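# Find the split bed slat and set it on the table

## Task

Six slats sit loose in a bed frame, and one has a hidden internal split that shows no visible crack (pressing on slats is allowed). Identify that one, remove it, and set it down on the table so that it touches no part of the frame and no part of it sticks out past the table edge. The remaining five slats must be left seated in the frame and must stay there without the robot holding them. Finish by releasing everything and moving the arms away.

## Robot and tools

Robot: two arms, left_arm and right_arm, each with six joints and a parallel gripper. The names are just labels and do not match the left or right side of any picture.

Frame: a single world frame for everything. Its origin is on the table surface midway between the arms; +x points outward over the table, +z points up, and left_arm sits toward +y. Hand positions are in metres and orientations are quaternions in w,x,y,z order. The reported hand position can be somewhat wrong, more so when the arm is stretched far out.

Gripper geometry: fingers extend along the gripper's +z axis and close along its y axis. The reported hand point is between the pads when closed. Closed fingertips stick out about 33 mm past it, fully open ones about 9 mm. Closing pushes the fingertips roughly 24 mm farther from the arm, so keep that much room above any surface.

Tool execute_actions, argument actions: a list that is empty or holds exactly one item. Empty list: no motion, just the current state plus pictures. Optional boolean pictures asks for camera images with a motion result.
- Motion item: {"rows": [...], "steps": n}, n from 5 to 15 (default 15), each step 1/30 s. Up to 15 rows; row k is used on step k and the final row repeats for remaining steps.
- Wait item: {"steps": n} with n up to 300 and no rows; it sends nothing new, just lets time pass.

Each row is one flat list of 18 numbers, each in -1 to 1, always for both arms: left_arm first (six joint values, then gripper position, force_limit, speed), then right_arm in the same nine-number layout.

Joint values are offsets, not targets in absolute terms. They are scaled: 1.0 equals 1.983 rad for waist and shoulder, 2.38 rad for elbow, 2.975 rad for forearm roll, wrist pitch and wrist roll. The offset is counted from the joint angles printed in the most recent result that lists them; before any such result, or for later calls within one reply, it is counted from where the arm is when the action begins. It is never relative to the previous row. So all-zero joint values are not a hold: they pull the arm back to that reference pose. Joint ranges in radians, column order: waist -3.491..3.491, shoulder -3.140..3.140, elbow -1.187..4.328, forearm roll -3.316..3.316, wrist pitch -3.140..3.140, wrist roll -3.927..3.927. Asking beyond a range by more than 0.010 rad gets the call refused with nothing sent; true ends may differ by up to 0.010 rad, and a target past the true end is clipped there, reported as "joint sent to its limit" (which may refer to an earlier action). Absence of that line does not prove there is room left.

Gripper numbers are absolute commands, not offsets. position: +1 fully open (140 mm), about -0.8 pads touching, -1 closes until blocked. force_limit: -1 about 14 N, 0 about 60 N, +1 about 107 N (parts up to 40 mm wide). speed: -1 about 30 mm/s, 0 about 140, +1 about 250. To leave a gripper unchanged, repeat its previous three numbers; a 0 is a real command.

Motion limits: joint targets move at most 2.62 (waist, shoulder), 3.14 (elbow), 3.93 (wrist joints) rad/s, with 0.5 s to accelerate, and each arm's joints are synchronised. Targets are kept within a lead of the measured angle (0.805, 0.966, 1.21 rad by joint group), and if a target would put the gripper more than 70 mm from where it is, the whole arm's targets are scaled back. Large offsets therefore take several calls.

Timing: a motion's result is produced 5 steps before it ends; those steps run while you write. Arms keep heading for the last row sent until they have nearly stopped or a step is HELD.

Result lines: left_arm: … | right_arm: … gives each hand's pose. Joint positions and Joint velocities list each arm's joints (rad, rad/s). object_status: 0 moving, 1 blocked while opening, 2 blocked while closing (a grip), 3 reached command or pads met (a thin item might still be in hand). A grip is confirmed by object_status 2 after sending -1. position_measured is in counts, 3 open to 230 pads together, not linear. To squeeze harder while holding, raise force_limit and change position by at least 0.01 (e.g. -1 to -0.98). "joint command not followed" means a clearance check changed or blocked targets. HELD marks steps on which your row was partly or fully not sent. Flange force is the estimated external force on the gripper including held weight; it is noisy, worst after sudden stops, and may say "no reading". MOTOR HOT warns of overheating from carrying load; an OVER-TEMPERATURE FAULT brakes that arm until cool.

Faults: joint contact torque reaching its limit (147 N m for waist, shoulder, elbow; 36.8 N m for the wrist joints, held weight included) or any outside force of 150 N stops that arm for 10 s and drops the rest of the call, with the arm going limp against the contact.

Tool zoom_image: camera (cam_head_left, cam_head_right, cam_left_wrist, cam_right_wrist) and region [x0, y0, x1, y1] in that camera's image pixels, origin top-left, at most 504 by 504. Head images are 896x504, wrist images 616x616 fisheye. Calibration for each camera (K, distortion, T_world_to_cam) is given; it may be off by a few degrees and millimetres.

Tool finished_scene: argument scene, the number of the current scene. It ends that scene for good and reports success; the result must stay true afterward.

Avoid: dropping or knocking anything off the table, letting the arms collide or press each other, hard shoves, slams and slips. Test slats by gentle pressing, lift the split one cleanly, lay it fully on the table clear of the frame, reseat any disturbed slats, then open the grippers and retract.

Each tool is called after "Request:" by a JSON object that holds its "name" and its "arguments", one argument or row to a line.

## Session

Request:
{"name": "execute_actions", "arguments": {
  "actions": []
}}

Scene clock: 0.00 s of 5100.00 s.
left_arm: end_effector_position=(+0.0901, +0.8543, +0.2492) position_measured=3 object_status=3 end_effector_quat_wxyz=(+0.606, +0.351, +0.616, +0.362) | right_arm: end_effector_position=(+0.2297, -0.7394, +0.2657) position_measured=3 object_status=3 end_effector_quat_wxyz=(-0.004, +0.989, -0.145, -0.012)
Joint positions: left_arm=[ 2.302  0.58  -0.34   0.965 -1.976  1.036] | right_arm=[-0.919 -0.094 -0.029  0.007 -1.66   2.02 ]
Joint velocities: left_arm=[-0.     0.002  0.    -0.    -0.    -0.001] | right_arm=[-0.001  0.     0.     0.    -0.    -0.   ]
Flange force (N, the push that the arm receives, along the gripper's own x y z axes): no reading

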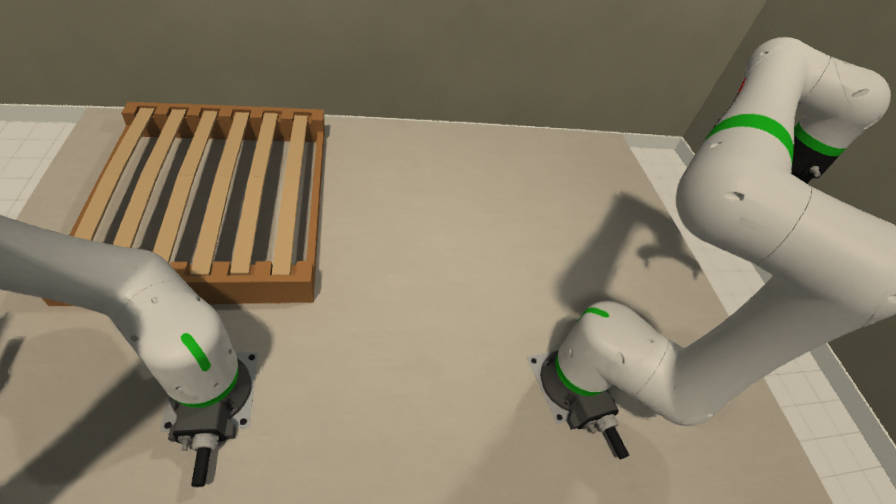

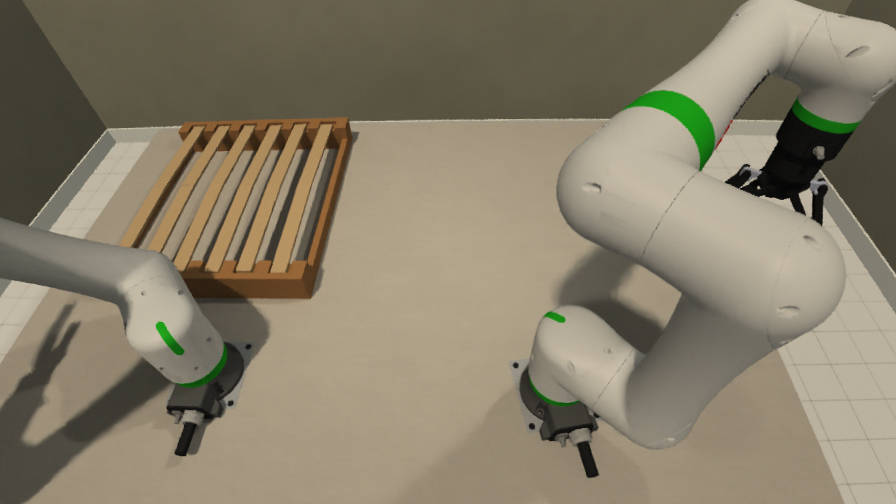

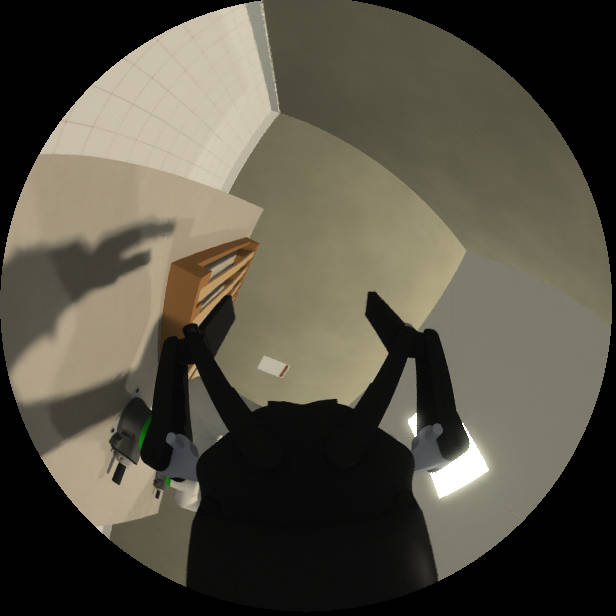

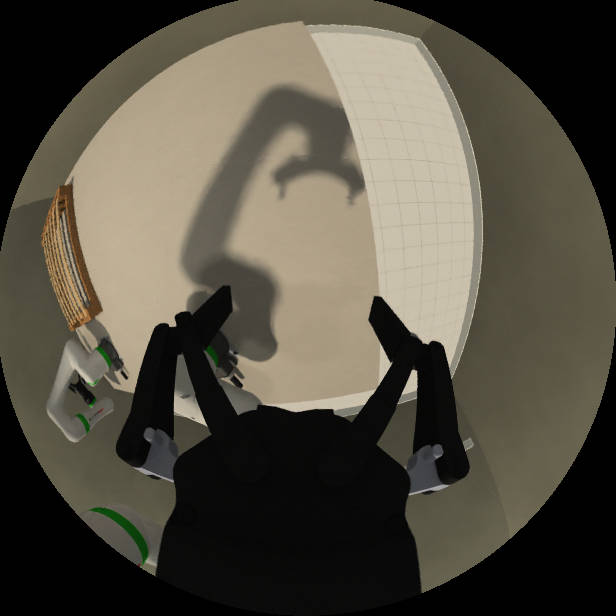

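Request:
{"name": "execute_actions", "arguments": {
  "actions": [
    {"rows":[[-0.3,-0.16,0.24,-0.324,0.15,0,-1,0,0,0,0,0,0,0,0,1,0,0]]}
  ]
}}

Request:
{"name": "execute_actions", "arguments": {
  "actions": [
    {"steps":35}
  ]
}}

Scene clock: 0.90 s of 5100.00 s.
left_arm: end_effector_position=(+0.1524, +0.8312, +0.1848) position_measured=68 object_status=0 end_effector_quat_wxyz=(+0.447, +0.587, +0.648, +0.185) | right_arm: end_effector_position=(+0.2297, -0.7394, +0.2657) position_measured=3 object_status=3 end_effector_quat_wxyz=(-0.004, +0.989, -0.145, -0.012)
Joint positions: left_arm=[ 2.082  0.463 -0.128  0.607 -1.81   1.036] | right_arm=[-0.919 -0.094 -0.029  0.007 -1.66   2.02 ]
Joint velocities: left_arm=[-1.433 -0.764  1.378 -2.314  1.068  0.   ] | right_arm=[-0.     0.     0.     0.001  0.    -0.   ]
Flange force (N, the push that the arm receives, along the gripper's own x y z axes): left_arm=[23.7 -28.9 -14.9] | right_arm=[1.2 -0.2 -1.4]
Steps of this call (steps 1 to 17: nothing new was sent; steps 18 to 27: the first 10 steps of this action). Readings (joint positions | what the end effector reports):
18: left_arm=[2.302 0.580 -0.340 0.965 -1.976 1.036] | right_arm=[-0.919 -0.094 -0.029 0.007 -1.660 2.020] | left_arm position_measured=3 object_status=0 | right_arm position_measured=3 object_status=3
19: left_arm=[2.299 0.578 -0.337 0.960 -1.973 1.036] | right_arm=[-0.919 -0.094 -0.029 0.007 -1.660 2.020] | left_arm position_measured=7 object_status=0 | right_arm position_measured=3 object_status=3
21: left_arm=[2.277 0.567 -0.315 0.923 -1.956 1.036] | right_arm=[-0.919 -0.094 -0.029 0.007 -1.660 2.020] | left_arm position_measured=22 object_status=0 | right_arm position_measured=3 object_status=3
25: left_arm=[2.168 0.509 -0.211 0.747 -1.875 1.036] | right_arm=[-0.919 -0.094 -0.029 0.007 -1.660 2.020] | left_arm position_measured=53 object_status=0 | right_arm position_measured=3 object_status=3
27: the state above

Scene clock: 2.07 s of 5100.00 s.
left_arm: end_effector_position=(+0.1148, +0.9270, +0.2111) position_measured=233 object_status=3 end_effector_quat_wxyz=(-0.004, +0.832, +0.555, +0.003) | right_arm: end_effector_position=(+0.2297, -0.7394, +0.2657) position_measured=3 object_status=3 end_effector_quat_wxyz=(-0.004, +0.989, -0.145, -0.012)
Joint positions: left_arm=[ 1.707  0.263  0.232  0.001 -1.529  1.036] | right_arm=[-0.919 -0.094 -0.029  0.007 -1.66   2.02 ]
Joint velocities: left_arm=[ 0. -0. -0. -0.  0. -0.] | right_arm=[ 0.    -0.     0.    -0.001 -0.    -0.   ]
Flange force (N, the push that the arm receives, along the gripper's own x y z axes): left_arm=[2.2 -0.2 2.2] | right_arm=[5.0 1.8 -4.4]
Kept back: nothing.
Steps of this call (steps 1 to 5: the last 5 steps of your previous action; steps 6 to 30: the robot went on to your last target; steps 31 to 35: nothing new was sent). Readings (joint positions | what the end effector reports):
1: left_arm=[2.031 0.436 -0.079 0.525 -1.772 1.036] | right_arm=[-0.919 -0.094 -0.029 0.007 -1.660 2.020] | left_arm position_measured=76 object_status=0 | right_arm position_measured=3 object_status=3
2: left_arm=[1.982 0.409 -0.032 0.446 -1.736 1.036] | right_arm=[-0.919 -0.094 -0.029 0.007 -1.660 2.020] | left_arm position_measured=83 object_status=0 | right_arm position_measured=3 object_status=3
4: left_arm=[1.898 0.364 0.048 0.310 -1.673 1.036] | right_arm=[-0.919 -0.094 -0.029 0.007 -1.660 2.020] | left_arm position_measured=98 object_status=0 | right_arm position_measured=3 object_status=3
8: left_arm=[1.779 0.301 0.163 0.117 -1.583 1.036] | right_arm=[-0.919 -0.094 -0.029 0.007 -1.660 2.020] | left_arm position_measured=129 object_status=0 | right_arm position_measured=3 object_status=3
35: the state above
All arms were judged still, so your last target was given up. Only a new action makes them travel on or press farther. Fingers that are still opening or closing keep moving.

Request:
{"name": "execute_actions", "arguments": {
  "actions": [
    {"rows":[[-0.4554,0.0227,-0.0276,0,0.0336,-0.101,-1,0,0,0,0,0,0,0,0,1,0,0]]}
  ]
}}

Request:
{"name": "execute_actions", "arguments": {
  "actions": [
    {"steps":30}
  ],
  "pictures": true
}}

Scene clock: 2.53 s of 5100.00 s.
left_arm: end_effector_position=(+0.2087, +0.9121, +0.2007) position_measured=233 object_status=3 end_effector_quat_wxyz=(-0.004, +0.891, +0.454, +0.002) | right_arm: end_effector_position=(+0.2297, -0.7394, +0.2657) position_measured=3 object_status=3 end_effector_quat_wxyz=(-0.004, +0.989, -0.145, -0.012)
Joint positions: left_arm=[ 1.535  0.272  0.218  0.001 -1.509  0.976] | right_arm=[-0.919 -0.094 -0.029  0.007 -1.66   2.02 ]
Joint velocities: left_arm=[-0.705  0.033 -0.051  0.     0.076 -0.229] | right_arm=[ 0.001 -0.001  0.    -0.     0.     0.   ]
Flange force (N, the push that the arm receives, along the gripper's own x y z axes): left_arm=[1.6 -3.3 3.6] | right_arm=[5.3 5.8 -6.3]
Steps of this call (steps 1 to 4: nothing new was sent; steps 5 to 14: the first 10 steps of this action). Readings (joint positions | what the end effector reports):
5: left_arm=[1.707 0.263 0.232 0.001 -1.529 1.036] | right_arm=[-0.919 -0.094 -0.029 0.007 -1.660 2.020] | left_arm position_measured=233 object_status=3 | right_arm position_measured=3 object_status=3
6: left_arm=[1.704 0.263 0.232 0.001 -1.529 1.035] | right_arm=[-0.919 -0.094 -0.029 0.007 -1.660 2.020] | left_arm position_measured=233 object_status=3 | right_arm position_measured=3 object_status=3
8: left_arm=[1.680 0.264 0.230 0.001 -1.526 1.026] | right_arm=[-0.919 -0.094 -0.029 0.007 -1.660 2.020] | left_arm position_measured=233 object_status=3 | right_arm position_measured=3 object_status=3
12: left_arm=[1.583 0.269 0.222 0.001 -1.514 0.992] | right_arm=[-0.919 -0.094 -0.029 0.007 -1.660 2.020] | left_arm position_measured=233 object_status=3 | right_arm position_measured=3 object_status=3
14: the state above

Scene clock: 3.53 s of 5100.00 s.
left_arm: end_effector_position=(+0.5264, +0.6938, +0.1601) position_measured=233 object_status=3 end_effector_quat_wxyz=(+0.000, +1.000, +0.004, +0.000) | right_arm: end_effector_position=(+0.2297, -0.7394, +0.2657) position_measured=3 object_status=3 end_effector_quat_wxyz=(-0.004, +0.989, -0.145, -0.012)
Joint positions: left_arm=[ 0.831  0.306  0.168  0.001 -1.432  0.745] | right_arm=[-0.919 -0.094 -0.029  0.007 -1.66   2.02 ]
Joint velocities: left_arm=[-0.456  0.023 -0.033 -0.     0.049 -0.148] | right_arm=[ 0.001  0.     0.    -0.     0.    -0.   ]
Flange force (N, the push that the arm receives, along the gripper's own x y z axes): left_arm=[17.6 6.7 -0.4] | right_arm=[5.3 1.7 -3.5]
Kept back: nothing.
Steps of this call (steps 1 to 5: the last 5 steps of your previous action; steps 6 to 30: the robot went on to your last target). Readings (joint positions | what the end effector reports):
1: left_arm=[1.511 0.273 0.217 0.001 -1.506 0.968] | right_arm=[-0.919 -0.094 -0.029 0.007 -1.660 2.020] | left_arm position_measured=233 object_status=3 | right_arm position_measured=3 object_status=3
2: left_arm=[1.487 0.274 0.215 0.001 -1.504 0.960] | right_arm=[-0.919 -0.094 -0.029 0.007 -1.660 2.020] | left_arm position_measured=233 object_status=3 | right_arm position_measured=3 object_status=3
4: left_arm=[1.440 0.276 0.211 0.001 -1.499 0.944] | right_arm=[-0.919 -0.094 -0.029 0.007 -1.660 2.020] | left_arm position_measured=233 object_status=3 | right_arm position_measured=3 object_status=3
8: left_arm=[1.344 0.281 0.205 0.001 -1.488 0.913] | right_arm=[-0.919 -0.094 -0.029 0.007 -1.660 2.020] | left_arm position_measured=233 object_status=3 | right_arm position_measured=3 object_status=3
30: the state above
camera_calibration (this result's frames):
cam_left_wrist: T_world_to_cam=[[-0.0152962, -0.998358, 0.0552056, 0.683823], [-0.903924, 0.0374085, 0.426054, 0.382061], [-0.427419, -0.0433847, -0.903012, 0.582348], [0, 0, 0, 1]] pos_world=[0.604721, 0.693673, 0.325338]
cam_right_wrist: T_world_to_cam=[[-0.218155, -0.975914, -0.000550694, -0.679372], [-0.876875, 0.195768, 0.43905, 0.23711], [-0.428367, 0.0962638, -0.898463, 0.579488], [0, 0, 0, 1]] pos_world=[0.307941, -0.765211, 0.416171]

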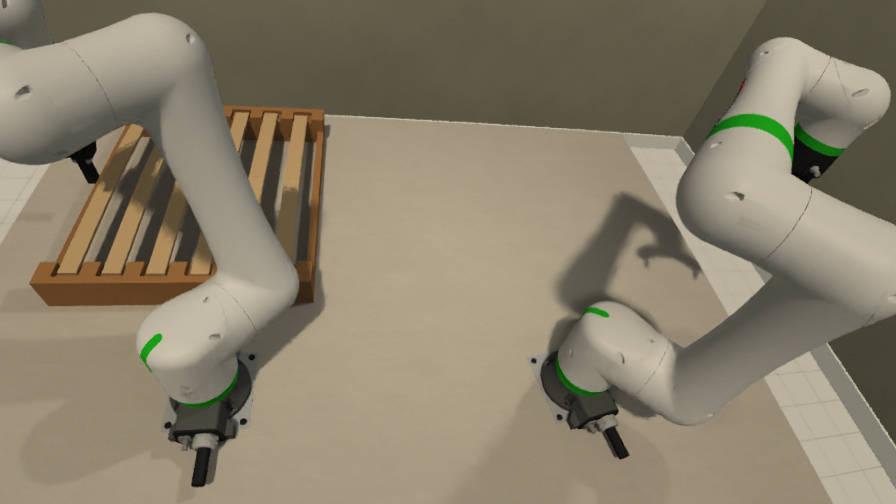

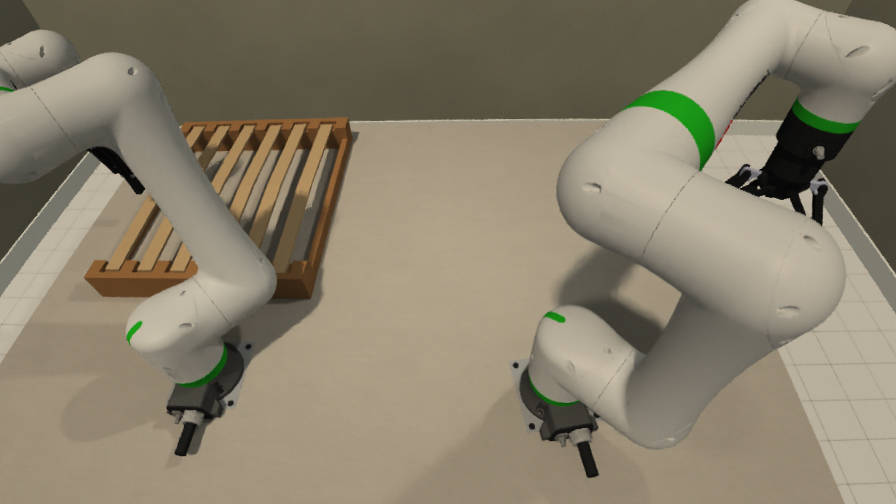

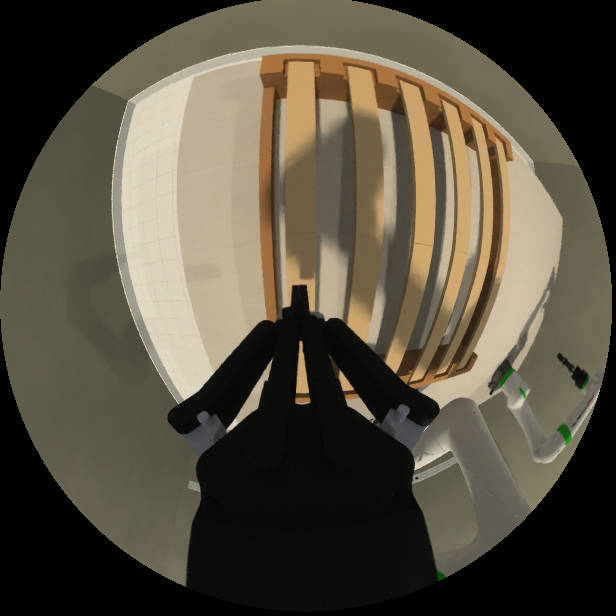

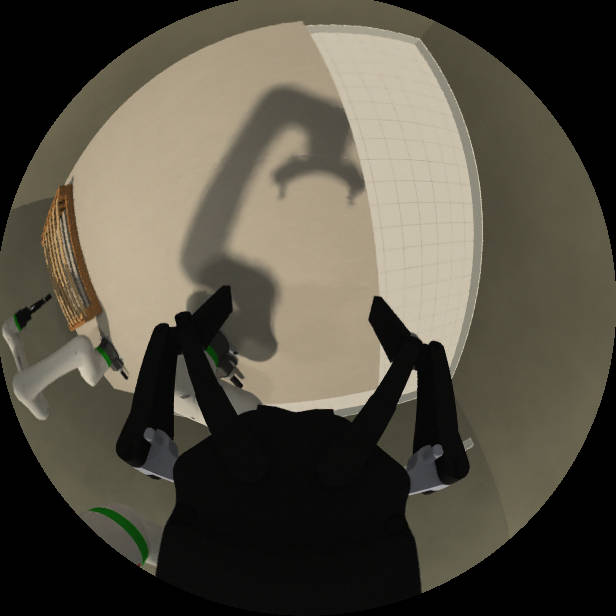

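Request:
{"name": "execute_actions", "arguments": {
  "actions": [
    {"rows":[[-0.0045,0.009,-0.029,0,0.029,0,-1,0,0,0,0,0,0,0,0,1,0,0]]}
  ]
}}

Request:
{"name": "execute_actions", "arguments": {
  "actions": [
    {"rows":[[0,0.0015,-0.0043,0,0.0044,0,-1,0,0,0,0,0,0,0,0,1,0,0]]}
  ]
}}

Request:
{"name": "execute_actions", "arguments": {
  "actions": [
    {"rows":[[0,0.0015,-0.0043,0,0.0044,0,-1,0,0,0,0,0,0,0,0,1,0,0]]}
  ],
  "pictures": true
}}

Scene clock: 4.03 s of 5100.00 s.
left_arm: end_effector_position=(+0.5294, +0.6896, +0.1214) position_measured=233 object_status=3 end_effector_quat_wxyz=(+0.001, +1.000, -0.000, +0.000) | right_arm: end_effector_position=(+0.2297, -0.7394, +0.2657) position_measured=3 object_status=3 end_effector_quat_wxyz=(-0.004, +0.989, -0.145, -0.012)
Joint positions: left_arm=[ 0.822  0.324  0.099  0.001 -1.347  0.745] | right_arm=[-0.919 -0.094 -0.029  0.007 -1.66   2.02 ]
Joint velocities: left_arm=[ 0.001  0.    -0.008  0.     0.008  0.   ] | right_arm=[ 0.     0.     0.     0.001 -0.     0.   ]
Flange force (N, the push that the arm receives, along the gripper's own x y z axes): left_arm=[1.0 -1.4 2.9] | right_arm=[4.8 5.2 -4.8]
Steps of this call (steps 1 to 5: the robot went on to your last target; steps 6 to 15: the first 10 steps of this action). Readings (joint positions | what the end effector reports):
6: left_arm=[0.805 0.308 0.166 0.001 -1.429 0.736] | right_arm=[-0.919 -0.094 -0.029 0.007 -1.660 2.020] | left_arm position_measured=233 object_status=3 | right_arm position_measured=3 object_status=3
7: left_arm=[0.806 0.309 0.162 0.001 -1.424 0.737] | right_arm=[-0.919 -0.094 -0.029 0.007 -1.660 2.020] | left_arm position_measured=233 object_status=3 | right_arm position_measured=3 object_status=3
9: left_arm=[0.813 0.315 0.134 0.001 -1.390 0.741] | right_arm=[-0.919 -0.094 -0.029 0.007 -1.660 2.020] | left_arm position_measured=233 object_status=3 | right_arm position_measured=3 object_status=3
13: left_arm=[0.822 0.324 0.100 0.001 -1.348 0.745] | right_arm=[-0.919 -0.094 -0.029 0.007 -1.660 2.020] | left_arm position_measured=233 object_status=3 | right_arm position_measured=3 object_status=3
15: the state above

Scene clock: 4.53 s of 5100.00 s.
left_arm: end_effector_position=(+0.5291, +0.6895, +0.1153) position_measured=233 object_status=3 end_effector_quat_wxyz=(+0.000, +1.000, -0.000, -0.000) | right_arm: end_effector_position=(+0.2297, -0.7394, +0.2657) position_measured=3 object_status=3 end_effector_quat_wxyz=(-0.004, +0.989, -0.145, -0.012)
Joint positions: left_arm=[ 0.822  0.327  0.089  0.001 -1.333  0.745] | right_arm=[-0.919 -0.094 -0.029  0.007 -1.66   2.02 ]
Joint velocities: left_arm=[ 0.     0.    -0.001  0.     0.001 -0.001] | right_arm=[ 0.    -0.     0.    -0.001 -0.    -0.   ]
Flange force (N, the push that the arm receives, along the gripper's own x y z axes): left_arm=[9.5 -6.3 1.0] | right_arm=[2.8 4.8 -4.4]
Steps of this call (steps 1 to 5: the last 5 steps of your previous action; steps 6 to 15: the first 10 steps of this action, its rows measured from where the robot was after step 5). Readings (joint positions | what the end effector reports):
5: left_arm=[0.822 0.324 0.099 0.001 -1.346 0.745] | right_arm=[-0.919 -0.094 -0.029 0.007 -1.660 2.020] | left_arm position_measured=233 object_status=3 | right_arm position_measured=3 object_status=3
6: left_arm=[0.822 0.324 0.099 0.001 -1.346 0.745] | right_arm=[-0.919 -0.094 -0.029 0.007 -1.660 2.020] | left_arm position_measured=233 object_status=3 | right_arm position_measured=3 object_status=3
7: left_arm=[0.822 0.325 0.096 0.001 -1.342 0.745] | right_arm=[-0.919 -0.094 -0.029 0.007 -1.660 2.020] | left_arm position_measured=233 object_status=3 | right_arm position_measured=3 object_status=3
9: left_arm=[0.822 0.327 0.090 0.001 -1.336 0.745] | right_arm=[-0.919 -0.094 -0.029 0.007 -1.660 2.020] | left_arm position_measured=233 object_status=3 | right_arm position_measured=3 object_status=3
13: left_arm=[0.822 0.327 0.089 0.001 -1.333 0.745] | right_arm=[-0.919 -0.094 -0.029 0.007 -1.660 2.020] | left_arm position_measured=233 object_status=3 | right_arm position_measured=3 object_status=3
15: the state above

Scene clock: 5.03 s of 5100.00 s.
left_arm: end_effector_position=(+0.5289, +0.6893, +0.1094) position_measured=233 object_status=3 end_effector_quat_wxyz=(+0.001, +1.000, -0.000, -0.000) | right_arm: end_effector_position=(+0.2297, -0.7394, +0.2657) position_measured=3 object_status=3 end_effector_quat_wxyz=(-0.004, +0.989, -0.145, -0.012)
Joint positions: left_arm=[ 0.822  0.33   0.078  0.001 -1.32   0.745] | right_arm=[-0.919 -0.094 -0.029  0.007 -1.66   2.02 ]
Joint velocities: left_arm=[-0.001  0.    -0.001 -0.     0.001 -0.   ] | right_arm=[ 0.001  0.     0.     0.001  0.    -0.   ]
Flange force (N, the push that the arm receives, along the gripper's own x y z axes): left_arm=[3.9 0.7 -2.8] | right_arm=[3.6 1.8 -3.3]
Steps of this call (steps 1 to 5: the last 5 steps of your previous action; steps 6 to 15: the first 10 steps of this action, its rows measured from where the robot was after step 5). Readings (joint positions | what the end effector reports):
5: left_arm=[0.822 0.327 0.089 0.001 -1.333 0.745] | right_arm=[-0.919 -0.094 -0.029 0.007 -1.660 2.020] | left_arm position_measured=233 object_status=3 | right_arm position_measured=3 object_status=3
6: left_arm=[0.822 0.327 0.088 0.001 -1.333 0.745] | right_arm=[-0.919 -0.094 -0.029 0.007 -1.660 2.020] | left_arm position_measured=233 object_status=3 | right_arm position_measured=3 object_status=3
7: left_arm=[0.822 0.328 0.085 0.001 -1.329 0.745] | right_arm=[-0.919 -0.094 -0.029 0.007 -1.660 2.020] | left_arm position_measured=233 object_status=3 | right_arm position_measured=3 object_status=3
9: left_arm=[0.822 0.330 0.080 0.001 -1.322 0.745] | right_arm=[-0.919 -0.094 -0.029 0.007 -1.660 2.020] | left_arm position_measured=233 object_status=3 | right_arm position_measured=3 object_status=3
13: left_arm=[0.822 0.330 0.079 0.001 -1.320 0.745] | right_arm=[-0.919 -0.094 -0.029 0.007 -1.660 2.020] | left_arm position_measured=233 object_status=3 | right_arm position_measured=3 object_status=3
15: the state above
camera_calibration (this result's frames):
cam_left_wrist: T_world_to_cam=[[-0.0241141, -0.998155, 0.0557164, 0.68665], [-0.903346, 0.0456294, 0.426479, 0.400104], [-0.428235, -0.040047, -0.90278, 0.535542], [0, 0, 0, 1]] pos_world=[0.607328, 0.688574, 0.274583]
cam_right_wrist: T_world_to_cam=[[-0.218155, -0.975914, -0.00055085, -0.679372], [-0.876875, 0.195768, 0.439049, 0.23711], [-0.428367, 0.0962639, -0.898463, 0.579488], [0, 0, 0, 1]] pos_world=[0.307941, -0.765211, 0.416171]

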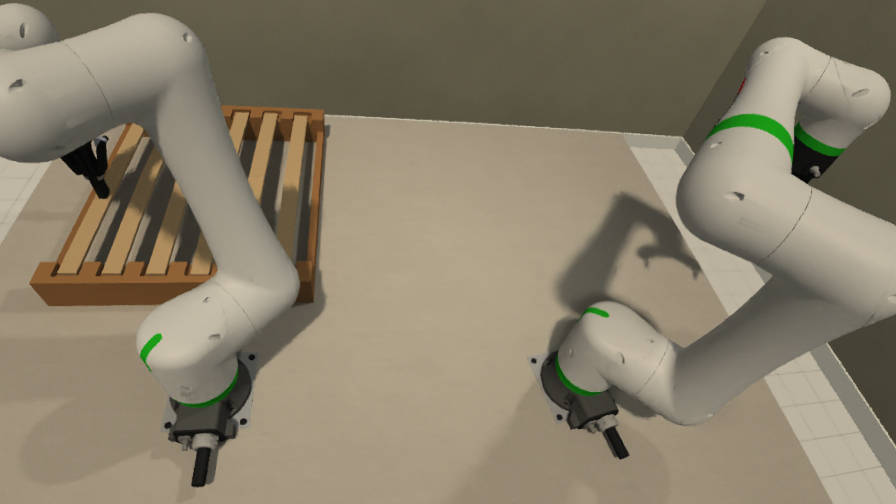

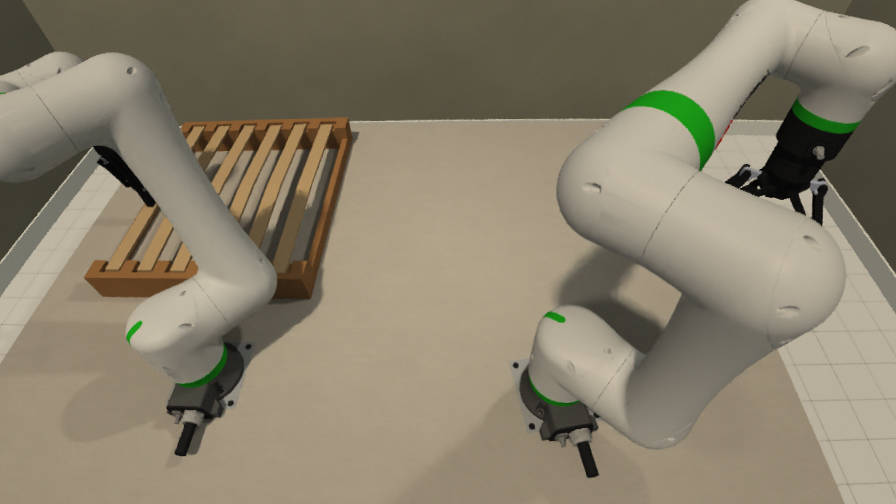

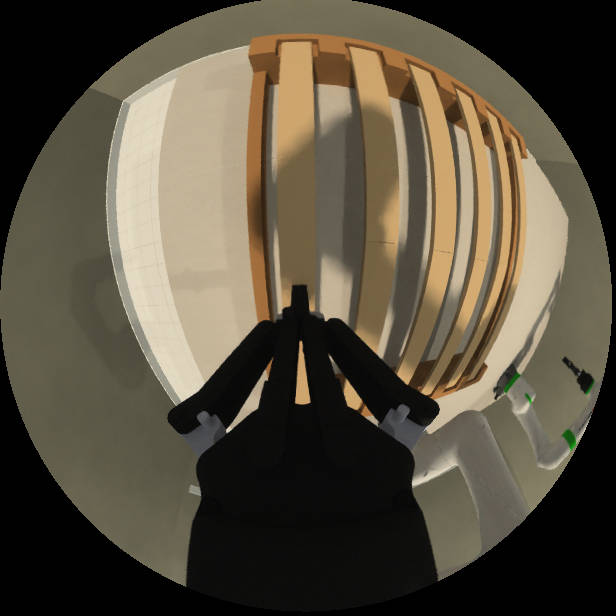

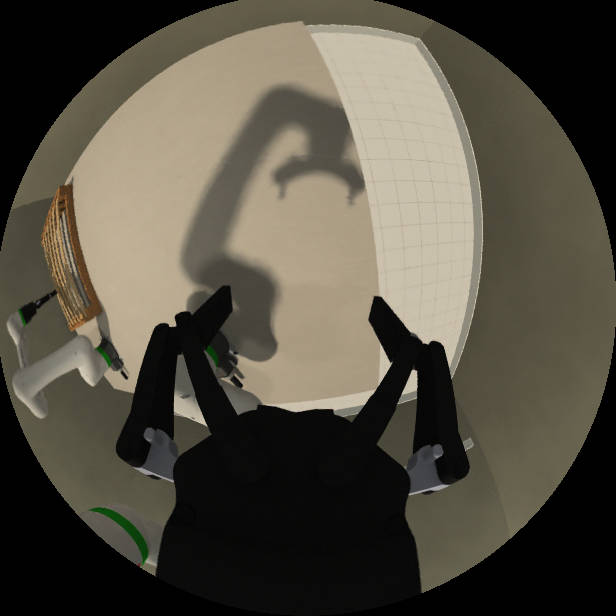

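Request:
{"name": "execute_actions", "arguments": {
  "actions": [
    {"rows":[[0,0.0015,-0.0043,0,0.0044,0,-1,0,0,0,0,0,0,0,0,1,0,0]]}
  ]
}}

Request:
{"name": "execute_actions", "arguments": {
  "actions": [
    {"rows":[[0,0.0015,-0.0043,0,0.0044,0,-1,0,0,0,0,0,0,0,0,1,0,0]]}
  ]
}}

Scene clock: 5.53 s of 5100.00 s.
left_arm: end_effector_position=(+0.5287, +0.6891, +0.1035) position_measured=233 object_status=3 end_effector_quat_wxyz=(+0.001, +1.000, -0.000, -0.000) | right_arm: end_effector_position=(+0.2297, -0.7394, +0.2657) position_measured=3 object_status=3 end_effector_quat_wxyz=(-0.004, +0.989, -0.145, -0.012)
Joint positions: left_arm=[ 0.822  0.333  0.068  0.001 -1.307  0.745] | right_arm=[-0.919 -0.094 -0.029  0.007 -1.66   2.02 ]
Joint velocities: left_arm=[-0.001  0.    -0.001 -0.     0.001 -0.   ] | right_arm=[-0.002  0.    -0.    -0.001  0.    -0.   ]
Flange force (N, the push that the arm receives, along the gripper's own x y z axes): left_arm=[-1.8 1.9 -2.5] | right_arm=[3.0 2.3 -3.8]
Steps of this call (steps 1 to 5: the last 5 steps of your previous action; steps 6 to 15: the first 10 steps of this action). Readings (joint positions | what the end effector reports):
6: left_arm=[0.822 0.330 0.078 0.001 -1.320 0.745] | right_arm=[-0.919 -0.094 -0.029 0.007 -1.660 2.020] | left_arm position_measured=233 object_status=3 | right_arm position_measured=3 object_status=3
7: left_arm=[0.822 0.331 0.075 0.001 -1.316 0.745] | right_arm=[-0.919 -0.094 -0.029 0.007 -1.660 2.020] | left_arm position_measured=233 object_status=3 | right_arm position_measured=3 object_status=3
9: left_arm=[0.822 0.333 0.070 0.001 -1.309 0.745] | right_arm=[-0.919 -0.094 -0.029 0.007 -1.660 2.020] | left_arm position_measured=233 object_status=3 | right_arm position_measured=3 object_status=3
13: left_arm=[0.822 0.333 0.068 0.001 -1.307 0.745] | right_arm=[-0.919 -0.094 -0.029 0.007 -1.660 2.020] | left_arm position_measured=233 object_status=3 | right_arm position_measured=3 object_status=3
15: the state above

Scene clock: 6.03 s of 5100.00 s.
left_arm: end_effector_position=(+0.5284, +0.6888, +0.0977) position_measured=233 object_status=3 end_effector_quat_wxyz=(+0.001, +1.000, -0.000, -0.000) | right_arm: end_effector_position=(+0.2297, -0.7394, +0.2657) position_measured=3 object_status=3 end_effector_quat_wxyz=(-0.004, +0.989, -0.145, -0.012)
Joint positions: left_arm=[ 0.822  0.336  0.058  0.001 -1.294  0.745] | right_arm=[-0.919 -0.094 -0.029  0.007 -1.66   2.02 ]
Joint velocities: left_arm=[-0.001  0.    -0.001 -0.     0.001  0.001] | right_arm=[-0.001 -0.    -0.    -0.    -0.    -0.   ]
Flange force (N, the push that the arm receives, along the gripper's own x y z axes): left_arm=[2.8 -1.4 -9.3] | right_arm=[3.7 4.3 -3.4]
Steps of this call (steps 1 to 5: the last 5 steps of your previous action; steps 6 to 15: the first 10 steps of this action, its rows measured from where the robot was after step 5). Readings (joint positions | what the end effector reports):
5: left_arm=[0.822 0.333 0.068 0.001 -1.307 0.745] | right_arm=[-0.919 -0.094 -0.029 0.007 -1.660 2.020] | left_arm position_measured=233 object_status=3 | right_arm position_measured=3 object_status=3
6: left_arm=[0.822 0.333 0.068 0.001 -1.307 0.745] | right_arm=[-0.919 -0.094 -0.029 0.007 -1.660 2.020] | left_arm position_measured=233 object_status=3 | right_arm position_measured=3 object_status=3
7: left_arm=[0.822 0.334 0.065 0.001 -1.303 0.745] | right_arm=[-0.919 -0.094 -0.029 0.007 -1.660 2.020] | left_arm position_measured=233 object_status=3 | right_arm position_measured=3 object_status=3
9: left_arm=[0.822 0.335 0.060 0.001 -1.296 0.745] | right_arm=[-0.919 -0.094 -0.029 0.007 -1.660 2.020] | left_arm position_measured=233 object_status=3 | right_arm position_measured=3 object_status=3
13: left_arm=[0.822 0.336 0.058 0.001 -1.294 0.745] | right_arm=[-0.919 -0.094 -0.029 0.007 -1.660 2.020] | left_arm position_measured=233 object_status=3 | right_arm position_measured=3 object_status=3
15: the state above

Request:
{"name": "execute_actions", "arguments": {
  "actions": [
    {"rows":[[0,0.002,-0.0057,0,0.0059,0,-1,0,0,0,0,0,0,0,0,1,0,0]]}
  ]
}}

Request:
{"name": "execute_actions", "arguments": {
  "actions": [
    {"rows":[[0,-0.009,0.0258,0,-0.0266,0,-1,0,0,0,0,0,0,0,0,1,0,0]],"steps":10}
  ]
}}

Request:
{"name": "execute_actions", "arguments": {
  "actions": [
    {"rows":[[-0.089,0,0,0,0,0.0595,-1,0,0,0,0,0,0,0,0,1,0,0]]}
  ]
}}

Request:
{"name": "execute_actions", "arguments": {
  "actions": [
    {"rows":[[0,0.005,-0.0144,0,0.0148,0,-1,0,0,0,0,0,0,0,0,1,0,0]]}
  ]
}}

Request:
{"name": "execute_actions", "arguments": {
  "actions": [
    {"rows":[[0,0.002,-0.0057,0,0.0059,0,-1,0,0,0,0,0,0,0,0,1,0,0]]}
  ],
  "pictures": true
}}

Scene clock: 6.60 s of 5100.00 s.
left_arm: end_effector_position=(+0.5280, +0.6884, +0.0899) position_measured=233 object_status=3 end_effector_quat_wxyz=(+0.001, +1.000, -0.000, -0.000) | right_arm: end_effector_position=(+0.2297, -0.7394, +0.2657) position_measured=3 object_status=3 end_effector_quat_wxyz=(-0.004, +0.989, -0.145, -0.012)
Joint positions: left_arm=[ 0.822  0.34   0.045  0.001 -1.276  0.745] | right_arm=[-0.919 -0.094 -0.029  0.007 -1.66   2.02 ]
Joint velocities: left_arm=[ 0.    -0.    -0.001  0.     0.002 -0.   ] | right_arm=[ 0.001 -0.001 -0.    -0.     0.    -0.   ]
Flange force (N, the push that the arm receives, along the gripper's own x y z axes): left_arm=[6.8 -4.7 -15.5] | right_arm=[3.4 1.7 -3.9]
Steps of this call (steps 1 to 5: the last 5 steps of your previous action; steps 6 to 7: the robot went on to your last target; steps 8 to 17: the first 10 steps of this action). Readings (joint positions | what the end effector reports):
8: left_arm=[0.822 0.336 0.058 0.001 -1.293 0.745] | right_arm=[-0.919 -0.094 -0.029 0.007 -1.660 2.020] | left_arm position_measured=233 object_status=3 | right_arm position_measured=3 object_status=3
9: left_arm=[0.822 0.337 0.054 0.001 -1.289 0.745] | right_arm=[-0.919 -0.094 -0.029 0.007 -1.660 2.020] | left_arm position_measured=233 object_status=3 | right_arm position_measured=3 object_status=3
11: left_arm=[0.822 0.339 0.047 0.001 -1.280 0.745] | right_arm=[-0.919 -0.094 -0.029 0.007 -1.660 2.020] | left_arm position_measured=233 object_status=3 | right_arm position_measured=3 object_status=3
15: left_arm=[0.822 0.340 0.045 0.001 -1.277 0.745] | right_arm=[-0.919 -0.094 -0.029 0.007 -1.660 2.020] | left_arm position_measured=233 object_status=3 | right_arm position_measured=3 object_status=3
17: the state above

Scene clock: 6.93 s of 5100.00 s.
left_arm: end_effector_position=(+0.5292, +0.6896, +0.1155) position_measured=233 object_status=3 end_effector_quat_wxyz=(+0.000, +1.000, -0.000, +0.000) | right_arm: end_effector_position=(+0.2297, -0.7394, +0.2657) position_measured=3 object_status=3 end_effector_quat_wxyz=(-0.004, +0.989, -0.145, -0.012)
Joint positions: left_arm=[ 0.822  0.327  0.089  0.001 -1.334  0.745] | right_arm=[-0.919 -0.094 -0.029  0.007 -1.66   2.02 ]
Joint velocities: left_arm=[ 0.    -0.116  0.363 -0.    -0.448  0.001] | right_arm=[-0.     0.     0.     0.001  0.     0.   ]
Flange force (N, the push that the arm receives, along the gripper's own x y z axes): left_arm=[-3.9 1.6 -20.3] | right_arm=[4.5 3.4 -5.5]
Steps of this call (steps 1 to 5: the last 5 steps of your previous action; steps 6 to 10: the first 5 steps of this action, its rows measured from where the robot was after step 5). Readings (joint positions | what the end effector reports):
5: left_arm=[0.822 0.340 0.044 0.001 -1.276 0.745] | right_arm=[-0.919 -0.094 -0.029 0.007 -1.660 2.020] | left_arm position_measured=233 object_status=3 | right_arm position_measured=3 object_status=3
6: left_arm=[0.822 0.340 0.045 0.001 -1.276 0.745] | right_arm=[-0.919 -0.094 -0.029 0.007 -1.660 2.020] | left_arm position_measured=233 object_status=3 | right_arm position_measured=3 object_status=3
7: left_arm=[0.822 0.339 0.048 0.001 -1.281 0.745] | right_arm=[-0.919 -0.094 -0.029 0.007 -1.660 2.020] | left_arm position_measured=233 object_status=3 | right_arm position_measured=3 object_status=3
9: left_arm=[0.822 0.332 0.075 0.001 -1.316 0.745] | right_arm=[-0.919 -0.094 -0.029 0.007 -1.660 2.020] | left_arm position_measured=233 object_status=3 | right_arm position_measured=3 object_status=3
10: the state above

Scene clock: 7.43 s of 5100.00 s.
left_arm: end_effector_position=(+0.5728, +0.6124, +0.1250) position_measured=233 object_status=3 end_effector_quat_wxyz=(+0.001, +1.000, -0.000, -0.000) | right_arm: end_effector_position=(+0.2297, -0.7394, +0.2657) position_measured=3 object_status=3 end_effector_quat_wxyz=(-0.004, +0.989, -0.145, -0.012)
Joint positions: left_arm=[ 0.665  0.322  0.106  0.001 -1.355  0.902] | right_arm=[-0.919 -0.094 -0.029  0.007 -1.66   2.02 ]
Joint velocities: left_arm=[-0.39  -0.    -0.003 -0.001  0.     0.389] | right_arm=[-0.001  0.    -0.     0.001  0.     0.   ]
Flange force (N, the push that the arm receives, along the gripper's own x y z axes): left_arm=[9.0 15.0 3.4] | right_arm=[3.5 6.2 -5.6]
Steps of this call (steps 1 to 5: the last 5 steps of your previous action; steps 6 to 15: the first 10 steps of this action, its rows measured from where the robot was after step 5). Readings (joint positions | what the end effector reports):
5: left_arm=[0.822 0.322 0.105 0.001 -1.355 0.745] | right_arm=[-0.919 -0.094 -0.029 0.007 -1.660 2.020] | left_arm position_measured=233 object_status=3 | right_arm position_measured=3 object_status=3
6: left_arm=[0.822 0.322 0.106 0.001 -1.355 0.745] | right_arm=[-0.919 -0.094 -0.029 0.007 -1.660 2.020] | left_arm position_measured=233 object_status=3 | right_arm position_measured=3 object_status=3
7: left_arm=[0.819 0.322 0.106 0.001 -1.355 0.749] | right_arm=[-0.919 -0.094 -0.029 0.007 -1.660 2.020] | left_arm position_measured=233 object_status=3 | right_arm position_measured=3 object_status=3
9: left_arm=[0.795 0.322 0.106 0.001 -1.355 0.773] | right_arm=[-0.919 -0.094 -0.029 0.007 -1.660 2.020] | left_arm position_measured=233 object_status=3 | right_arm position_measured=3 object_status=3
13: left_arm=[0.700 0.322 0.106 0.001 -1.355 0.867] | right_arm=[-0.919 -0.094 -0.029 0.007 -1.660 2.020] | left_arm position_measured=233 object_status=3 | right_arm position_measured=3 object_status=3
15: the state above

Scene clock: 7.93 s of 5100.00 s.
left_arm: end_effector_position=(+0.5767, +0.6022, +0.1057) position_measured=233 object_status=3 end_effector_quat_wxyz=(+0.001, +1.000, +0.000, +0.000) | right_arm: end_effector_position=(+0.2297, -0.7394, +0.2657) position_measured=3 object_status=3 end_effector_quat_wxyz=(-0.004, +0.989, -0.145, -0.012)
Joint positions: left_arm=[ 0.646  0.332  0.072  0.001 -1.311  0.922] | right_arm=[-0.919 -0.094 -0.029  0.007 -1.66   2.02 ]
Joint velocities: left_arm=[ 0.     0.004 -0.005 -0.     0.005 -0.   ] | right_arm=[-0.001 -0.001  0.    -0.002 -0.    -0.   ]
Flange force (N, the push that the arm receives, along the gripper's own x y z axes): left_arm=[-7.4 -9.1 -101.5] | right_arm=[2.9 3.9 -2.7]
Steps of this call (steps 1 to 5: the last 5 steps of your previous action; steps 6 to 15: the first 10 steps of this action, its rows measured from where the robot was after step 5). Readings (joint positions | what the end effector reports):
5: left_arm=[0.646 0.322 0.105 0.001 -1.355 0.922] | right_arm=[-0.919 -0.094 -0.029 0.007 -1.660 2.020] | left_arm position_measured=233 object_status=3 | right_arm position_measured=3 object_status=3
6: left_arm=[0.646 0.322 0.105 0.001 -1.355 0.922] | right_arm=[-0.919 -0.094 -0.029 0.007 -1.660 2.020] | left_arm position_measured=233 object_status=3 | right_arm position_measured=3 object_status=3
7: left_arm=[0.646 0.323 0.101 0.001 -1.349 0.922] | right_arm=[-0.919 -0.094 -0.029 0.007 -1.660 2.020] | left_arm position_measured=233 object_status=3 | right_arm position_measured=3 object_status=3
9: left_arm=[0.646 0.329 0.082 0.001 -1.325 0.922] | right_arm=[-0.919 -0.094 -0.029 0.007 -1.660 2.020] | left_arm position_measured=233 object_status=3 | right_arm position_measured=3 object_status=3
13: left_arm=[0.646 0.331 0.072 0.001 -1.312 0.922] | right_arm=[-0.919 -0.094 -0.029 0.007 -1.660 2.020] | left_arm position_measured=233 object_status=3 | right_arm position_measured=3 object_status=3
15: the state above

Scene clock: 18.27 s of 5100.00 s.
left_arm: end_effector_position=(+0.5797, +0.6031, +0.1152) position_measured=233 object_status=3 end_effector_quat_wxyz=(-0.004, +1.000, +0.001, +0.009) | right_arm: end_effector_position=(+0.2297, -0.7394, +0.2657) position_measured=3 object_status=3 end_effector_quat_wxyz=(-0.004, +0.989, -0.145, -0.012)
Joint positions: left_arm=[ 0.647  0.316  0.073  0.004 -1.308  0.922] | right_arm=[-0.919 -0.094 -0.029  0.007 -1.66   2.02 ]
Joint velocities: left_arm=[ 0.  0. -0. -0.  0.  0.] | right_arm=[ 0. -0.  0.  0.  0.  0.]
Flange force (N, the push that the arm receives, along the gripper's own x y z axes): left_arm=[-7.2 8.0 -25.3] | right_arm=[1.8 1.2 -3.1]
FORCE FAULT: contact force on the left arm reached its limit, and that arm stopped for 10 seconds. The contact can be on any part of that arm, not only on its tool. That arm's remaining commands of this call were not run. That arm holds still and accepts commands again. Move the arm away from the contact; if what it grips holds it there, let go first. Pushing or pulling that hard again can fault the arm again.
Kept back: nothing.
The stop of the left arm began at step 10 of this call (marked STOPPED below). From that step on that arm followed nothing that you had sent. 11 of its steps, steps kept back included, did not run and will not run. The other arm was sent all steps of this action in this call, none kept back. Nothing is kept back now, and the robot has no last target.
Steps of this call (steps 1 to 5: the last 5 steps of your previous action; steps 6 to 15: the first 10 steps of this action, its rows measured from where the robot was after step 5; steps 16 to 20: the last 5 steps of this action, not kept back; steps 21 to 310: the stop continued). Readings (joint positions | what the end effector reports):
5: left_arm=[0.646 0.332 0.071 0.001 -1.311 0.922] | right_arm=[-0.919 -0.094 -0.029 0.007 -1.660 2.020] | left_arm position_measured=233 object_status=3 | right_arm position_measured=3 object_status=3
6: left_arm=[0.646 0.332 0.071 0.001 -1.311 0.922] | right_arm=[-0.919 -0.094 -0.029 0.007 -1.660 2.020] | left_arm position_measured=233 object_status=3 | right_arm position_measured=3 object_status=3
7: left_arm=[0.646 0.333 0.068 0.001 -1.306 0.922] | right_arm=[-0.919 -0.094 -0.029 0.007 -1.660 2.020] | left_arm position_measured=233 object_status=3 | right_arm position_measured=3 object_status=3
9: left_arm=[0.646 0.334 0.062 0.001 -1.298 0.922] | right_arm=[-0.919 -0.094 -0.029 0.007 -1.660 2.020] | left_arm position_measured=233 object_status=3 | right_arm position_measured=3 object_status=3
10: left_arm=[0.646 0.332 0.064 0.002 -1.299 0.922] | right_arm=[-0.919 -0.094 -0.029 0.007 -1.660 2.020] | left_arm position_measured=233 object_status=3 | right_arm position_measured=3 object_status=3 STOPPED (the left arm)
13: left_arm=[0.647 0.327 0.068 0.004 -1.303 0.922] | right_arm=[-0.919 -0.094 -0.029 0.007 -1.660 2.020] | left_arm position_measured=233 object_status=3 | right_arm position_measured=3 object_status=3
310: the state above
camera_calibration (this result's frames):
cam_left_wrist: T_world_to_cam=[[-0.0231027, -0.998667, 0.0461553, 0.602334], [-0.910863, 0.0400556, 0.41076, 0.456952], [-0.412061, -0.0325515, -0.910575, 0.546073], [0, 0, 0, 1]] pos_world=[0.655151, 0.601003, 0.281742]
cam_right_wrist: T_world_to_cam=[[-0.218155, -0.975914, -0.000550799, -0.679372], [-0.876875, 0.195768, 0.439049, 0.23711], [-0.428367, 0.0962638, -0.898463, 0.579488], [0, 0, 0, 1]] pos_world=[0.307941, -0.765211, 0.416171]

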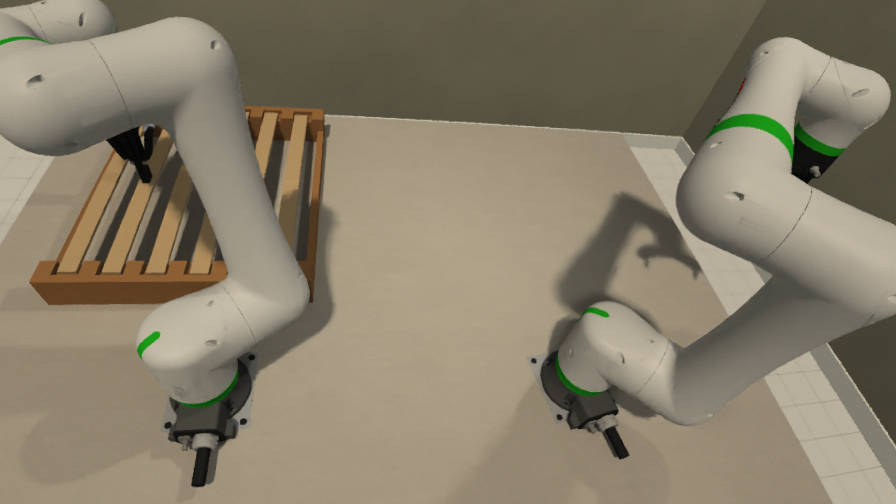

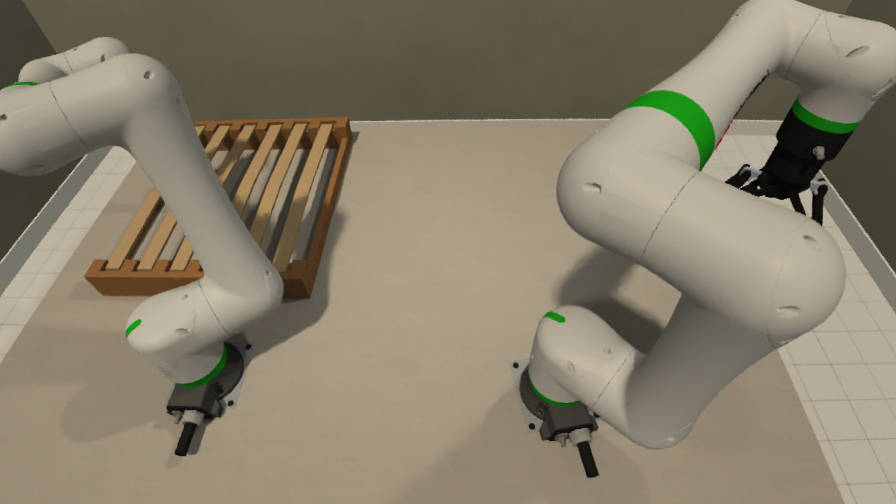

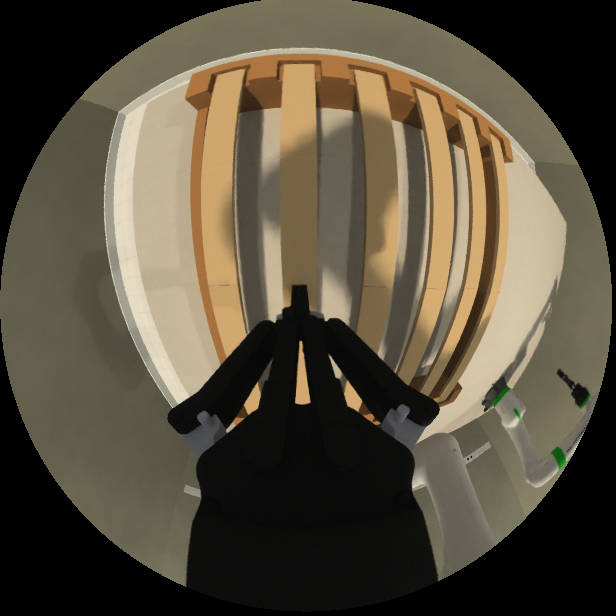

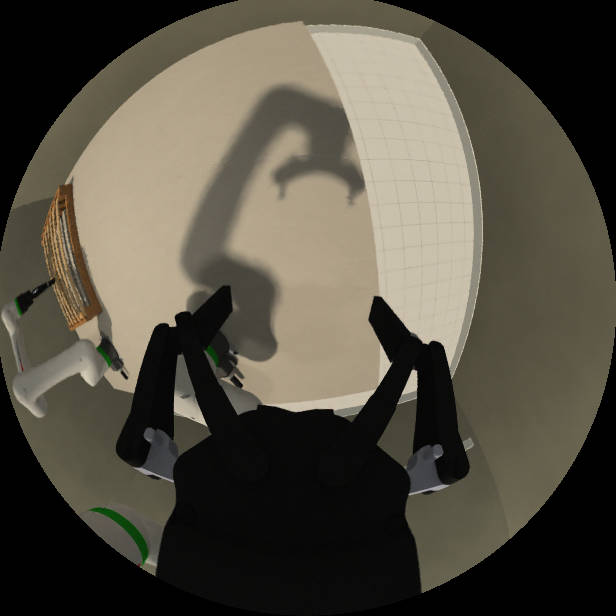

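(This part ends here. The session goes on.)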